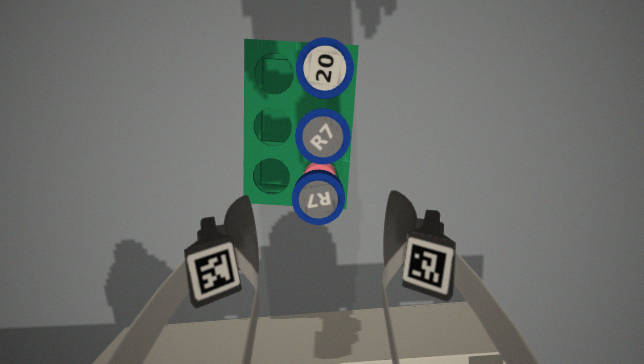

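Request:
execute_actions:
  actions:
    - {"r1":{"joints":{"gripper_m":-0.005}},"r2":{"joints":{"arm_m":0.3}}}
  cameras: []

Request:
execute_actions:
  actions:
    - {"r1":{"joints":{"lift_m":1.095}},"r2":{"joints":{"arm_m":0.1}}}
  cameras: []

Request:
execute_actions:
  actions:
    - {"r1":{"base":{"translate_m":0.42},"joints":{"arm_m":0.516}}}
  cameras: ["r1_wrist_camera","r1_head_camera"]

Scene clock: 201.33 s.
r1.base_odometry: x=+1.722 y=+0.282 heading=+2.678 (m, m, rad; r1's odometry frame)
r1.turned_by_wheels: +0.000 (rad since the last result)
r1.turned_by_imu: +0.000 (rad since the last result)
r1.base_tilt: forward=-1.4 right=-1.5 (deg)
r1.lidar_m: 2.41 2.46 1.80 1.73 1.79 2.45 1.07 0.82 0.99 0.95 0.99 0.69
r1.head_depth_mm: 2722 2709 863 713 608 560 1149 / 2778 1809 821 688 606 560 1150 / 2687 1019 761 710 607 1233 1152 / 2765 2707 860 709 608 1236 1153 / 2788 2707 863 643 608 1235 1154 / 2697 1449 839 626 608 1258 1156 / 2738 1059 867 715 606 1259 1155
r1.base_status: not commanded
r1.joint_positions: lift_m=+0.996 arm_m=+0.503 wrist_yaw_rad=+0.001 wrist_pitch_rad=-1.545 wrist_roll_rad=+1.570 gripper_m=-0.004 head_pan_rad=-1.563 head_tilt_rad=-0.791
r1.joint_status: all done
r1.motor_effort: left_wheel=-1(1) right_wheel=+0(0) lift_m=+10(10) arm_m=+4(4) wrist_yaw_rad=-1(1) wrist_pitch_rad=-2(2) wrist_roll_rad=+0(1) gripper_m=-17(100) head_pan_rad=-5(5) head_tilt_rad=-4(4) (%)
r1.hand_pose: x=-0.0216 y=-0.6298 z=+0.8775 quat_wxyz=(+0.001, +0.000, -0.716, -0.698) (m; r1's base frame)
r1.wrist_depth_mm: 263 262 258 254 251 247 245 / 272 269 263 260 257 252 249 / 187 234 270 251 262 258 221 / 149 198 277 215 270 266 222 / 149 288 285 161 274 272 222 / 247 297 295 156 - 280 233 / 262 308 300 251 296 287 247
r2.base_odometry: x=+0.864 y=-1.276 heading=-0.474 (m, m, rad; r2's odometry frame)
r2.turned_by_wheels: +0.000 (rad since the last result)
r2.turned_by_imu: +0.000 (rad since the last result)
r2.base_tilt: forward=-0.2 right=-0.3 (deg)
r2.lidar_m: 1.12 2.51 1.81 1.73 1.80 2.41 2.08 0.43 0.32 0.31 0.32 0.43
r2.head_depth_mm: 2674 2859 2419 773 635 564 888 / 2509 2920 950 772 634 563 1073 / - 2903 948 746 631 560 1133 / 2502 - 942 747 631 558 1129 / 2536 2844 979 767 628 547 1124 / 2555 2833 851 739 626 544 1127 / 2492 2777 903 758 625 543 1129
r2.base_status: not commanded
r2.joint_positions: lift_m=+1.050 arm_m=+0.300 wrist_yaw_rad=+0.001 wrist_pitch_rad=-1.565 wrist_roll_rad=+1.566 gripper_m=+0.070 head_pan_rad=-1.577 head_tilt_rad=-0.791
r2.joint_status: all done
r2.motor_effort: left_wheel=+2(2) right_wheel=-2(2) lift_m=+47(47) arm_m=-1(2) wrist_yaw_rad=-1(1) wrist_pitch_rad=-1(1) wrist_roll_rad=+1(1) gripper_m=+0(0) head_pan_rad=+4(4) head_tilt_rad=-5(5) (%)
r2.hand_pose: x=-0.0216 y=-0.4225 z=+0.9321 quat_wxyz=(+0.002, +0.002, -0.709, -0.705) (m; r2's base frame)
r2.wrist_depth_mm: 311 310 306 307 308 986 - / 262 316 317 316 314 310 - / 268 324 326 328 326 328 - / 275 333 344 334 342 - - / 357 353 351 353 348 - - / 370 369 368 368 371 - - / 354 345 326 382 377 - -
pictures: none
No camera images: the call's "cameras" was empty. Leave "cameras" out to get every camera's image.

Scene clock: 204.03 s.
r1.base_odometry: x=+1.722 y=+0.282 heading=+2.678 (m, m, rad; r1's odometry frame)
r1.turned_by_wheels: +0.000 (rad since the last result)
r1.turned_by_imu: +0.000 (rad since the last result)
r1.base_tilt: forward=-1.4 right=-1.6 (deg)
r1.lidar_m: 2.41 2.46 1.79 1.73 1.79 2.46 1.07 0.83 0.99 0.95 0.99 0.69
r1.head_depth_mm: 2739 2701 863 714 606 559 1155 / 2785 2712 817 688 607 559 1155 / 2808 2688 761 710 606 1232 1156 / 2782 2720 862 711 607 1228 1151 / 2790 2720 861 644 608 1235 1146 / 2689 1447 840 625 607 1258 1153 / 2811 2714 866 714 608 1254 1154
r1.base_status: not commanded
r1.joint_positions: lift_m=+1.094 arm_m=+0.503 wrist_yaw_rad=+0.001 wrist_pitch_rad=-1.545 wrist_roll_rad=+1.570 gripper_m=-0.004 head_pan_rad=-1.563 head_tilt_rad=-0.791
r1.joint_status: all done
r1.motor_effort: left_wheel=-1(1) right_wheel=+0(0) lift_m=+29(28) arm_m=+4(4) wrist_yaw_rad=-1(2) wrist_pitch_rad=-2(2) wrist_roll_rad=+0(0) gripper_m=-16(17) head_pan_rad=-5(5) head_tilt_rad=-3(4) (%)
r1.hand_pose: x=-0.0216 y=-0.6298 z=+0.9763 quat_wxyz=(+0.001, +0.000, -0.716, -0.698) (m; r1's base frame)
r1.wrist_depth_mm: 361 360 351 350 345 343 334 / 373 367 362 355 351 348 340 / 385 271 364 314 359 355 354 / 391 234 378 314 367 364 362 / 407 390 389 161 377 373 372 / 417 411 402 155 - 385 383 / 440 417 421 344 400 393 391
r2.base_odometry: x=+0.864 y=-1.276 heading=-0.474 (m, m, rad; r2's odometry frame)
r2.turned_by_wheels: +0.000 (rad since the last result)
r2.turned_by_imu: +0.000 (rad since the last result)
r2.base_tilt: forward=-0.2 right=-0.2 (deg)
r2.lidar_m: 1.12 2.51 1.81 1.73 1.79 2.41 2.08 0.43 0.32 0.31 0.32 0.43
r2.head_depth_mm: - - - - 619 563 887 / - - - 824 634 562 1076 / - - - - 617 561 1135 / 2499 2835 1003 - 622 559 1129 / 2529 2814 981 765 630 546 1127 / 2525 2835 850 740 628 545 1127 / 2483 2806 905 758 626 544 1132
r2.base_status: not commanded
r2.joint_positions: lift_m=+1.050 arm_m=+0.100 wrist_yaw_rad=+0.001 wrist_pitch_rad=-1.565 wrist_roll_rad=+1.566 gripper_m=+0.070 head_pan_rad=-1.577 head_tilt_rad=-0.791
r2.joint_status: all done
r2.motor_effort: left_wheel=+2(2) right_wheel=-2(2) lift_m=+47(47) arm_m=-1(2) wrist_yaw_rad=-1(0) wrist_pitch_rad=-1(1) wrist_roll_rad=+1(1) gripper_m=+0(0) head_pan_rad=+4(4) head_tilt_rad=-5(5) (%)
r2.hand_pose: x=-0.0216 y=-0.2225 z=+0.9321 quat_wxyz=(+0.002, +0.002, -0.709, -0.705) (m; r2's base frame)
r2.wrist_depth_mm: 311 310 310 - - - - / 325 322 319 - - - - / 331 331 330 - - - - / 343 342 343 - - - - / 360 358 351 - - - - / 373 370 372 - - - - / 341 386 383 - - - -
pictures: none
No camera images: the call's "cameras" was empty. Leave "cameras" out to get every camera's image.

Scene clock: 209.63 s.
r1.base_odometry: x=+1.346 y=+0.470 heading=+2.678 (m, m, rad; r1's odometry frame)
r1.turned_by_wheels: +0.000 (rad since the last result)
r1.turned_by_imu: +0.000 (rad since the last result)
r1.base_tilt: forward=-1.5 right=-1.5 (deg)
r1.lidar_m: 2.00 2.47 1.80 1.73 1.80 2.46 1.22 1.23 0.99 0.95 0.36 2.19
r1.head_depth_mm: 2700 2714 815 712 607 560 1156 / 2723 2691 863 712 608 559 1154 / 2677 1408 747 714 608 1229 1153 / 2760 2707 808 713 607 1233 1152 / 2782 2695 863 713 607 1232 1153 / 2833 2711 893 714 607 754 1117 / 2836 2693 2140 1722 608 1234 1153
r1.base_status: done
r1.joint_positions: lift_m=+1.094 arm_m=+0.516 wrist_yaw_rad=+0.001 wrist_pitch_rad=-1.545 wrist_roll_rad=+1.570 gripper_m=-0.004 head_pan_rad=-1.563 head_tilt_rad=-0.791
r1.joint_status: all done
r1.motor_effort: left_wheel=-1(2) right_wheel=+0(2) lift_m=+29(29) arm_m=+4(5) wrist_yaw_rad=-1(1) wrist_pitch_rad=-2(2) wrist_roll_rad=+0(0) gripper_m=-16(15) head_pan_rad=-4(5) head_tilt_rad=-4(4) (%)
r1.hand_pose: x=-0.0216 y=-0.6428 z=+0.9763 quat_wxyz=(+0.001, +0.000, -0.716, -0.698) (m; r1's base frame)
r1.wrist_depth_mm: 361 358 350 347 346 336 333 / 374 369 365 357 349 346 344 / 385 377 374 361 361 356 355 / 391 390 381 310 373 368 362 / 410 402 392 161 377 375 370 / 417 408 406 156 - 388 384 / 433 425 420 414 408 395 393
r2.base_odometry: x=+0.864 y=-1.276 heading=-0.474 (m, m, rad; r2's odometry frame)
r2.turned_by_wheels: +0.000 (rad since the last result)
r2.turned_by_imu: +0.000 (rad since the last result)
r2.base_tilt: forward=-0.2 right=-0.2 (deg)
r2.lidar_m: 1.12 2.50 1.81 1.73 1.80 2.42 2.08 0.43 0.32 0.31 0.32 0.43
r2.head_depth_mm: - - - - 619 562 887 / - - - 824 634 561 1072 / - - - - 617 560 1133 / 1127 1376 1001 - 622 559 1126 / 2522 2829 980 765 628 545 1127 / 2529 2803 852 739 627 544 1134 / 2525 2774 902 757 625 544 1126
r2.base_status: not commanded
r2.joint_positions: lift_m=+1.050 arm_m=+0.100 wrist_yaw_rad=+0.001 wrist_pitch_rad=-1.565 wrist_roll_rad=+1.566 gripper_m=+0.070 head_pan_rad=-1.577 head_tilt_rad=-0.791
r2.joint_status: not commanded
r2.motor_effort: left_wheel=+1(1) right_wheel=-2(2) lift_m=+47(47) arm_m=-2(1) wrist_yaw_rad=+0(0) wrist_pitch_rad=-1(1) wrist_roll_rad=+1(1) gripper_m=+0(0) head_pan_rad=+5(4) head_tilt_rad=-5(5) (%)
r2.hand_pose: x=-0.0216 y=-0.2225 z=+0.9321 quat_wxyz=(+0.002, +0.002, -0.709, -0.705) (m; r2's base frame)
r2.wrist_depth_mm: 311 312 312 - - - - / 322 321 321 - - - - / 329 332 331 - - - - / 347 343 339 - - - - / 362 355 351 - - - - / 367 369 367 - - - - / 346 382 383 - - - -
pictures: r1_head_camera (sideways: a quarter turn clockwise sets it upright), r1_wrist_camera
camera_calibration (this result's frames):
r1_head_camera: T_world_to_cam=[[-0.0539098, 0.747864, -0.661659, 0.882425], [0.99745, 0.0713607, -0.000611066, -0.00409969], [0.0467594, -0.660005, -0.749804, 0.935072], [0, 0, 0, 1]] pos_world=[0.00793718, -0.042489, 1.28498]
r1_wrist_camera: T_world_to_cam=[[-0.0189162, 0.998399, -0.0533122, 0.698725], [0.988831, 0.026566, 0.146657, -0.0633126], [0.147838, -0.0499426, -0.98775, 1.10067], [0, 0, 0, 1]] pos_world=[-0.0868977, -0.640954, 1.13372]
Images, in order (width x height): r1_head_camera 896x504, r1_wrist_camera 644x364.

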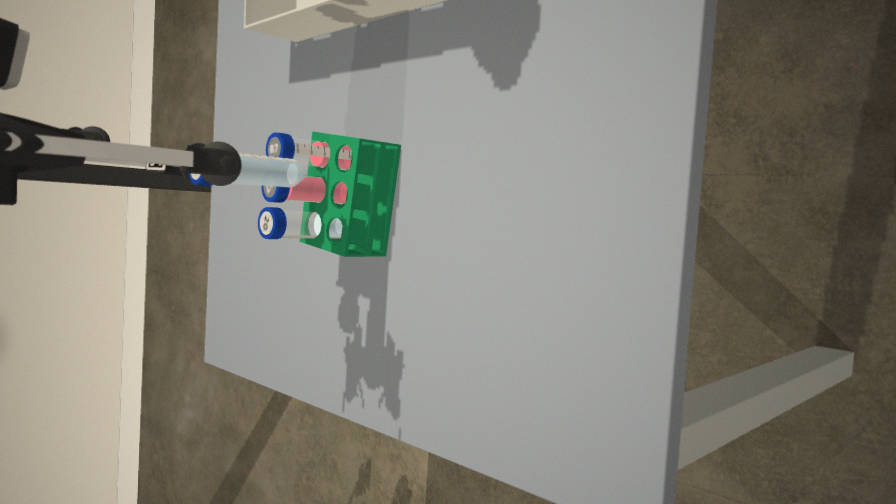

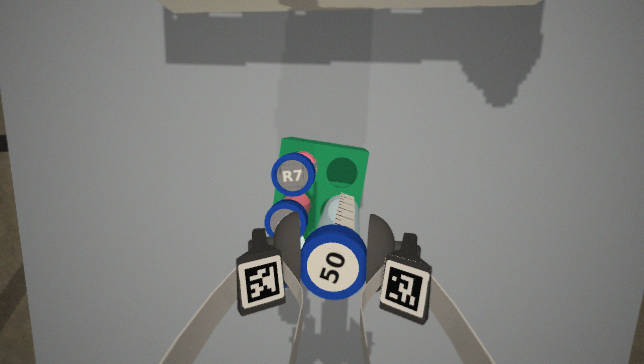

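Request:
execute_actions:
  actions:
    - {"r1":{"base":{"translate_m":-0.02},"joints":{"wrist_roll_rad":0.0,"lift_m":1.055}}}
  cameras: ["r1_wrist_camera","r1_head_camera"]

Scene clock: 211.70 s.
r1.base_odometry: x=+1.364 y=+0.461 heading=+2.678 (m, m, rad; r1's odometry frame)
r1.turned_by_wheels: +0.000 (rad since the last result)
r1.turned_by_imu: +0.000 (rad since the last result)
r1.base_tilt: forward=-1.5 right=-1.5 (deg)
r1.lidar_m: 2.02 2.46 1.79 1.73 1.79 2.46 1.21 1.21 0.99 0.95 0.37 2.21
r1.head_depth_mm: 2678 2721 841 695 607 559 1151 / 2788 2691 863 712 606 560 1155 / 2696 2619 744 713 607 1232 1151 / 2772 2708 791 712 608 1237 1154 / 2813 2712 865 715 607 1236 1157 / 2818 2699 865 715 608 791 1103 / 2856 2706 2118 733 608 721 1149
r1.base_status: done
r1.joint_positions: lift_m=+1.056 arm_m=+0.516 wrist_yaw_rad=+0.001 wrist_pitch_rad=-1.545 wrist_roll_rad=+0.004 gripper_m=-0.004 head_pan_rad=-1.563 head_tilt_rad=-0.791
r1.joint_status: all done
r1.motor_effort: left_wheel=+0(3) right_wheel=+0(3) lift_m=+11(25) arm_m=+4(4) wrist_yaw_rad=-1(1) wrist_pitch_rad=-2(2) wrist_roll_rad=-2(2) gripper_m=-15(16) head_pan_rad=-4(5) head_tilt_rad=-5(4) (%)
r1.hand_pose: x=-0.0216 y=-0.6430 z=+0.9375 quat_wxyz=(+0.505, +0.493, -0.507, -0.495) (m; r1's base frame)
r1.wrist_depth_mm: 324 322 315 312 306 302 296 / 336 328 326 321 315 310 307 / 344 339 285 325 321 313 315 / - 346 283 212 331 316 295 / - 357 352 162 339 317 270 / - 369 360 155 - 343 341 / - 381 375 366 361 314 345
r2.base_odometry: x=+0.864 y=-1.276 heading=-0.474 (m, m, rad; r2's odometry frame)
r2.turned_by_wheels: +0.000 (rad since the last result)
r2.turned_by_imu: +0.000 (rad since the last result)
r2.base_tilt: forward=-0.2 right=-0.2 (deg)
r2.lidar_m: 1.12 2.50 1.80 1.73 1.78 2.42 2.07 0.43 0.32 0.31 0.32 0.43
r2.head_depth_mm: - - - - 619 562 891 / - - - 824 632 561 1079 / - - - - 617 560 1131 / 494 1347 944 - 624 559 1130 / 2526 2833 981 764 628 546 1131 / 2529 2815 850 740 628 545 1126 / 2538 2820 902 758 626 543 1128
r2.base_status: not commanded
r2.joint_positions: lift_m=+1.050 arm_m=+0.100 wrist_yaw_rad=+0.001 wrist_pitch_rad=-1.565 wrist_roll_rad=+1.566 gripper_m=+0.070 head_pan_rad=-1.577 head_tilt_rad=-0.791
r2.joint_status: not commanded
r2.motor_effort: left_wheel=+1(2) right_wheel=-2(2) lift_m=+47(47) arm_m=-1(2) wrist_yaw_rad=-1(1) wrist_pitch_rad=-1(1) wrist_roll_rad=+1(1) gripper_m=+0(0) head_pan_rad=+4(4) head_tilt_rad=-5(5) (%)
r2.hand_pose: x=-0.0216 y=-0.2225 z=+0.9321 quat_wxyz=(+0.002, +0.002, -0.709, -0.705) (m; r2's base frame)
r2.wrist_depth_mm: 311 314 309 - - - - / 324 320 318 - - - - / 334 331 328 - - - - / 346 344 342 - - - - / 359 357 353 - - - - / 371 367 373 - - - - / 342 381 380 - - - -
pictures: r1_head_camera (sideways: a quarter turn clockwise sets it upright), r1_wrist_camera
camera_calibration (this result's frames):
r1_head_camera: T_world_to_cam=[[-0.0539099, 0.747864, -0.661659, 0.882425], [0.99745, 0.0713608, -0.000611063, -0.00409969], [0.0467595, -0.660005, -0.749805, 0.935072], [0, 0, 0, 1]] pos_world=[0.00793718, -0.042489, 1.28498]
r1_wrist_camera: T_world_to_cam=[[-0.999514, -0.0148437, -0.0274189, -0.000130301], [-0.0181226, 0.992179, 0.123498, 0.563328], [0.0253713, 0.123935, -0.991966, 1.17547], [0, 0, 0, 1]] pos_world=[-0.0197445, -0.704606, 1.09646]
Images, in order (width x height): r1_head_camera 896x504, r1_wrist_camera 644x364.

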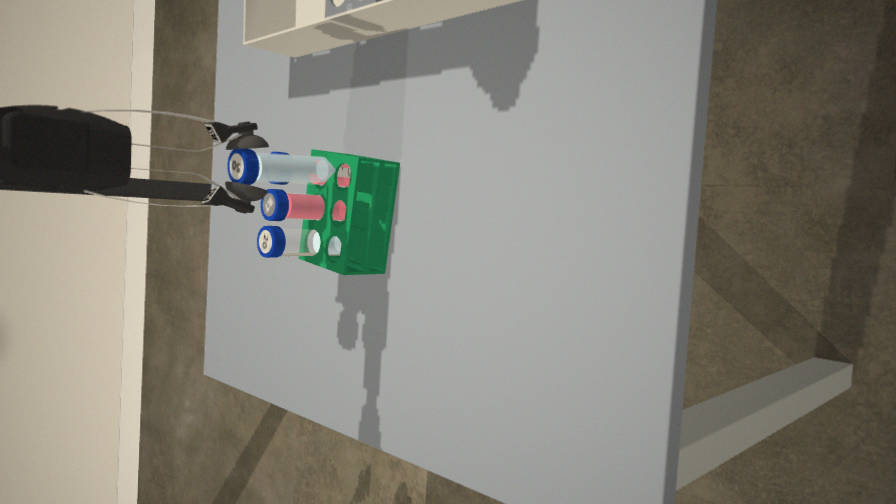

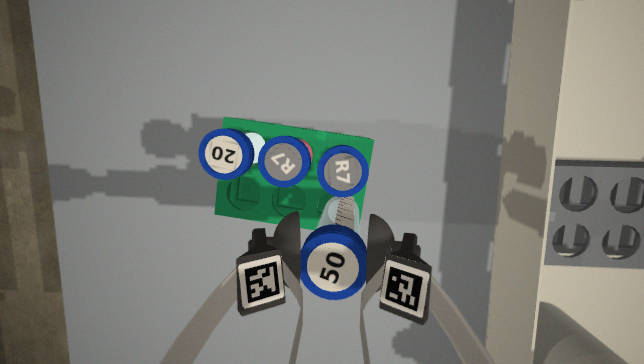

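Request:
execute_actions:
  actions:
    - {"r1":{"base":{"translate_m":0.005},"joints":{"arm_m":0.514}}}
  cameras: []

Request:
execute_actions:
  actions:
    - {"r1":{"joints":{"lift_m":1.02}}}
  cameras: ["r1_wrist_camera","r1_head_camera"]

Scene clock: 213.33 s.
r1.base_odometry: x=+1.359 y=+0.463 heading=+2.678 (m, m, rad; r1's odometry frame)
r1.turned_by_wheels: +0.000 (rad since the last result)
r1.turned_by_imu: +0.000 (rad since the last result)
r1.base_tilt: forward=-1.5 right=-1.5 (deg)
r1.lidar_m: 2.01 2.46 1.80 1.73 1.80 2.46 1.21 1.21 0.99 0.95 0.37 2.20
r1.head_depth_mm: 2711 2695 816 695 607 559 1154 / 2732 2702 865 713 607 559 1154 / 2734 2602 743 712 607 1228 1152 / 2768 2700 790 712 606 1233 1156 / 2782 2720 864 714 606 1234 1150 / 2826 2711 864 714 607 773 1097 / 2849 2721 2131 752 607 723 1153
r1.base_status: done
r1.joint_positions: lift_m=+1.056 arm_m=+0.514 wrist_yaw_rad=+0.001 wrist_pitch_rad=-1.545 wrist_roll_rad=+0.004 gripper_m=-0.004 head_pan_rad=-1.563 head_tilt_rad=-0.791
r1.joint_status: all done
r1.motor_effort: left_wheel=-1(3) right_wheel=+0(5) lift_m=+10(11) arm_m=-4(5) wrist_yaw_rad=-1(1) wrist_pitch_rad=-2(2) wrist_roll_rad=-1(2) gripper_m=-15(17) head_pan_rad=-4(5) head_tilt_rad=-4(4) (%)
r1.hand_pose: x=-0.0216 y=-0.6418 z=+0.9375 quat_wxyz=(+0.506, +0.493, -0.507, -0.495) (m; r1's base frame)
r1.wrist_depth_mm: 328 321 314 314 308 300 296 / 334 327 324 320 317 309 305 / - 341 330 270 323 317 314 / - 346 315 213 333 324 292 / - 354 353 162 341 326 271 / - 364 358 156 - 326 340 / - 376 376 366 362 316 296
r2.base_odometry: x=+0.864 y=-1.276 heading=-0.474 (m, m, rad; r2's odometry frame)
r2.turned_by_wheels: +0.000 (rad since the last result)
r2.turned_by_imu: +0.000 (rad since the last result)
r2.base_tilt: forward=-0.2 right=-0.2 (deg)
r2.lidar_m: 1.12 2.50 1.81 1.73 1.79 2.41 2.09 0.43 0.32 0.31 0.32 0.43
r2.head_depth_mm: - - - - 619 564 886 / - - - 826 632 560 1079 / - - - - 616 560 1134 / 496 1398 946 - 623 560 1134 / 2552 2820 980 765 629 546 1128 / 2539 2829 851 739 626 545 1130 / 2495 2816 904 757 626 543 1127
r2.base_status: not commanded
r2.joint_positions: lift_m=+1.050 arm_m=+0.100 wrist_yaw_rad=+0.001 wrist_pitch_rad=-1.565 wrist_roll_rad=+1.566 gripper_m=+0.070 head_pan_rad=-1.577 head_tilt_rad=-0.791
r2.joint_status: not commanded
r2.motor_effort: left_wheel=+2(2) right_wheel=-2(2) lift_m=+47(47) arm_m=-1(1) wrist_yaw_rad=+0(0) wrist_pitch_rad=-1(1) wrist_roll_rad=+1(1) gripper_m=+0(0) head_pan_rad=+4(4) head_tilt_rad=-5(6) (%)
r2.hand_pose: x=-0.0216 y=-0.2225 z=+0.9321 quat_wxyz=(+0.002, +0.002, -0.709, -0.705) (m; r2's base frame)
r2.wrist_depth_mm: 312 307 309 - - - - / 324 322 320 - - - - / 334 330 328 - - - - / 346 343 343 - - - - / 357 357 351 - - - - / 379 373 372 - - - - / 342 380 380 - - - -
pictures: none
No camera images: the call's "cameras" was empty. Leave "cameras" out to get every camera's image.

Scene clock: 214.47 s.
r1.base_odometry: x=+1.359 y=+0.463 heading=+2.678 (m, m, rad; r1's odometry frame)
r1.turned_by_wheels: +0.000 (rad since the last result)
r1.turned_by_imu: +0.000 (rad since the last result)
r1.base_tilt: forward=-1.4 right=-1.5 (deg)
r1.lidar_m: 2.01 2.46 1.79 1.73 1.80 2.45 1.21 1.21 0.99 0.95 0.37 2.20
r1.head_depth_mm: 2690 2691 816 695 607 559 1153 / 2746 2712 865 713 607 559 1155 / 2709 1456 742 713 606 1231 1157 / 2755 2706 790 713 606 1237 1155 / 2799 2714 866 713 606 1236 1154 / 2785 2705 866 714 606 773 1100 / 2842 2717 2143 751 608 725 1154
r1.base_status: not commanded
r1.joint_positions: lift_m=+1.021 arm_m=+0.514 wrist_yaw_rad=+0.001 wrist_pitch_rad=-1.545 wrist_roll_rad=+0.004 gripper_m=-0.004 head_pan_rad=-1.563 head_tilt_rad=-0.791
r1.joint_status: all done
r1.motor_effort: left_wheel=+0(1) right_wheel=+0(0) lift_m=+11(11) arm_m=-4(4) wrist_yaw_rad=-1(1) wrist_pitch_rad=-2(2) wrist_roll_rad=-1(1) gripper_m=-16(17) head_pan_rad=-5(5) head_tilt_rad=-3(2) (%)
r1.hand_pose: x=-0.0216 y=-0.6418 z=+0.9025 quat_wxyz=(+0.506, +0.493, -0.507, -0.495) (m; r1's base frame)
r1.wrist_depth_mm: 287 283 283 279 274 271 233 / 296 293 290 284 283 278 234 / 304 300 235 264 288 285 249 / 315 310 180 177 299 290 233 / 324 317 313 162 304 300 235 / 335 329 323 155 - 309 248 / 346 336 331 325 322 301 281
r2.base_odometry: x=+0.864 y=-1.276 heading=-0.474 (m, m, rad; r2's odometry frame)
r2.turned_by_wheels: +0.000 (rad since the last result)
r2.turned_by_imu: +0.000 (rad since the last result)
r2.base_tilt: forward=-0.2 right=-0.2 (deg)
r2.lidar_m: 1.12 2.51 1.81 1.73 1.79 2.42 2.08 0.43 0.32 0.31 0.32 0.43
r2.head_depth_mm: - - - - 620 563 887 / - - - 822 633 561 1078 / - - - - 617 561 1134 / 500 1363 963 - 622 558 1130 / 2446 2808 983 767 629 546 1130 / 2530 2807 852 740 627 545 1128 / 2506 2795 902 756 625 544 1126
r2.base_status: not commanded
r2.joint_positions: lift_m=+1.050 arm_m=+0.100 wrist_yaw_rad=+0.001 wrist_pitch_rad=-1.565 wrist_roll_rad=+1.566 gripper_m=+0.070 head_pan_rad=-1.577 head_tilt_rad=-0.791
r2.joint_status: not commanded
r2.motor_effort: left_wheel=+3(2) right_wheel=-2(2) lift_m=+47(47) arm_m=-1(1) wrist_yaw_rad=-1(1) wrist_pitch_rad=-1(1) wrist_roll_rad=+1(1) gripper_m=+0(0) head_pan_rad=+4(4) head_tilt_rad=-5(4) (%)
r2.hand_pose: x=-0.0216 y=-0.2225 z=+0.9321 quat_wxyz=(+0.002, +0.002, -0.709, -0.705) (m; r2's base frame)
r2.wrist_depth_mm: 312 312 306 - - - - / 323 323 316 - - - - / 333 330 329 - - - - / 345 346 343 - - - - / 361 355 353 - - - - / 373 374 375 - - - - / 341 381 383 - - - -
pictures: r1_head_camera (sideways: a quarter turn clockwise sets it upright), r1_wrist_camera
camera_calibration (this result's frames):
r1_head_camera: T_world_to_cam=[[-0.0539099, 0.747864, -0.661659, 0.882425], [0.99745, 0.0713608, -0.000611063, -0.00409969], [0.0467595, -0.660005, -0.749805, 0.935072], [0, 0, 0, 1]] pos_world=[0.00793718, -0.042489, 1.28498]
r1_wrist_camera: T_world_to_cam=[[-0.999513, -0.0149309, -0.0274168, -0.0011283], [-0.0182089, 0.992178, 0.123499, 0.566361], [0.0253583, 0.123938, -0.991966, 1.14061], [0, 0, 0, 1]] pos_world=[-0.0197388, -0.703313, 1.06147]
Images, in order (width x height): r1_head_camera 896x504, r1_wrist_camera 644x364.

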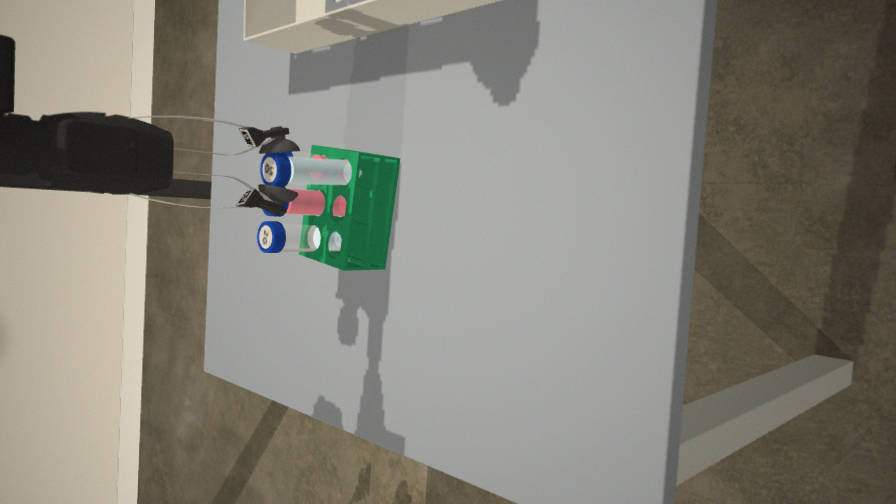

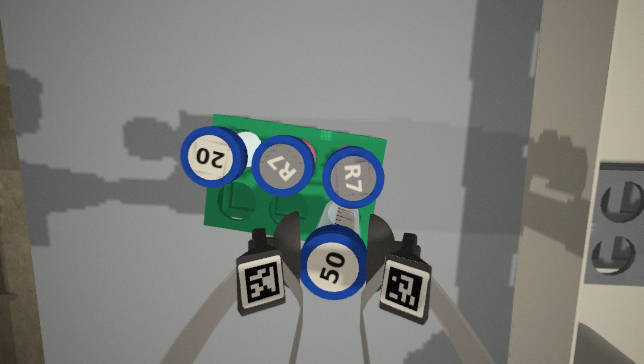

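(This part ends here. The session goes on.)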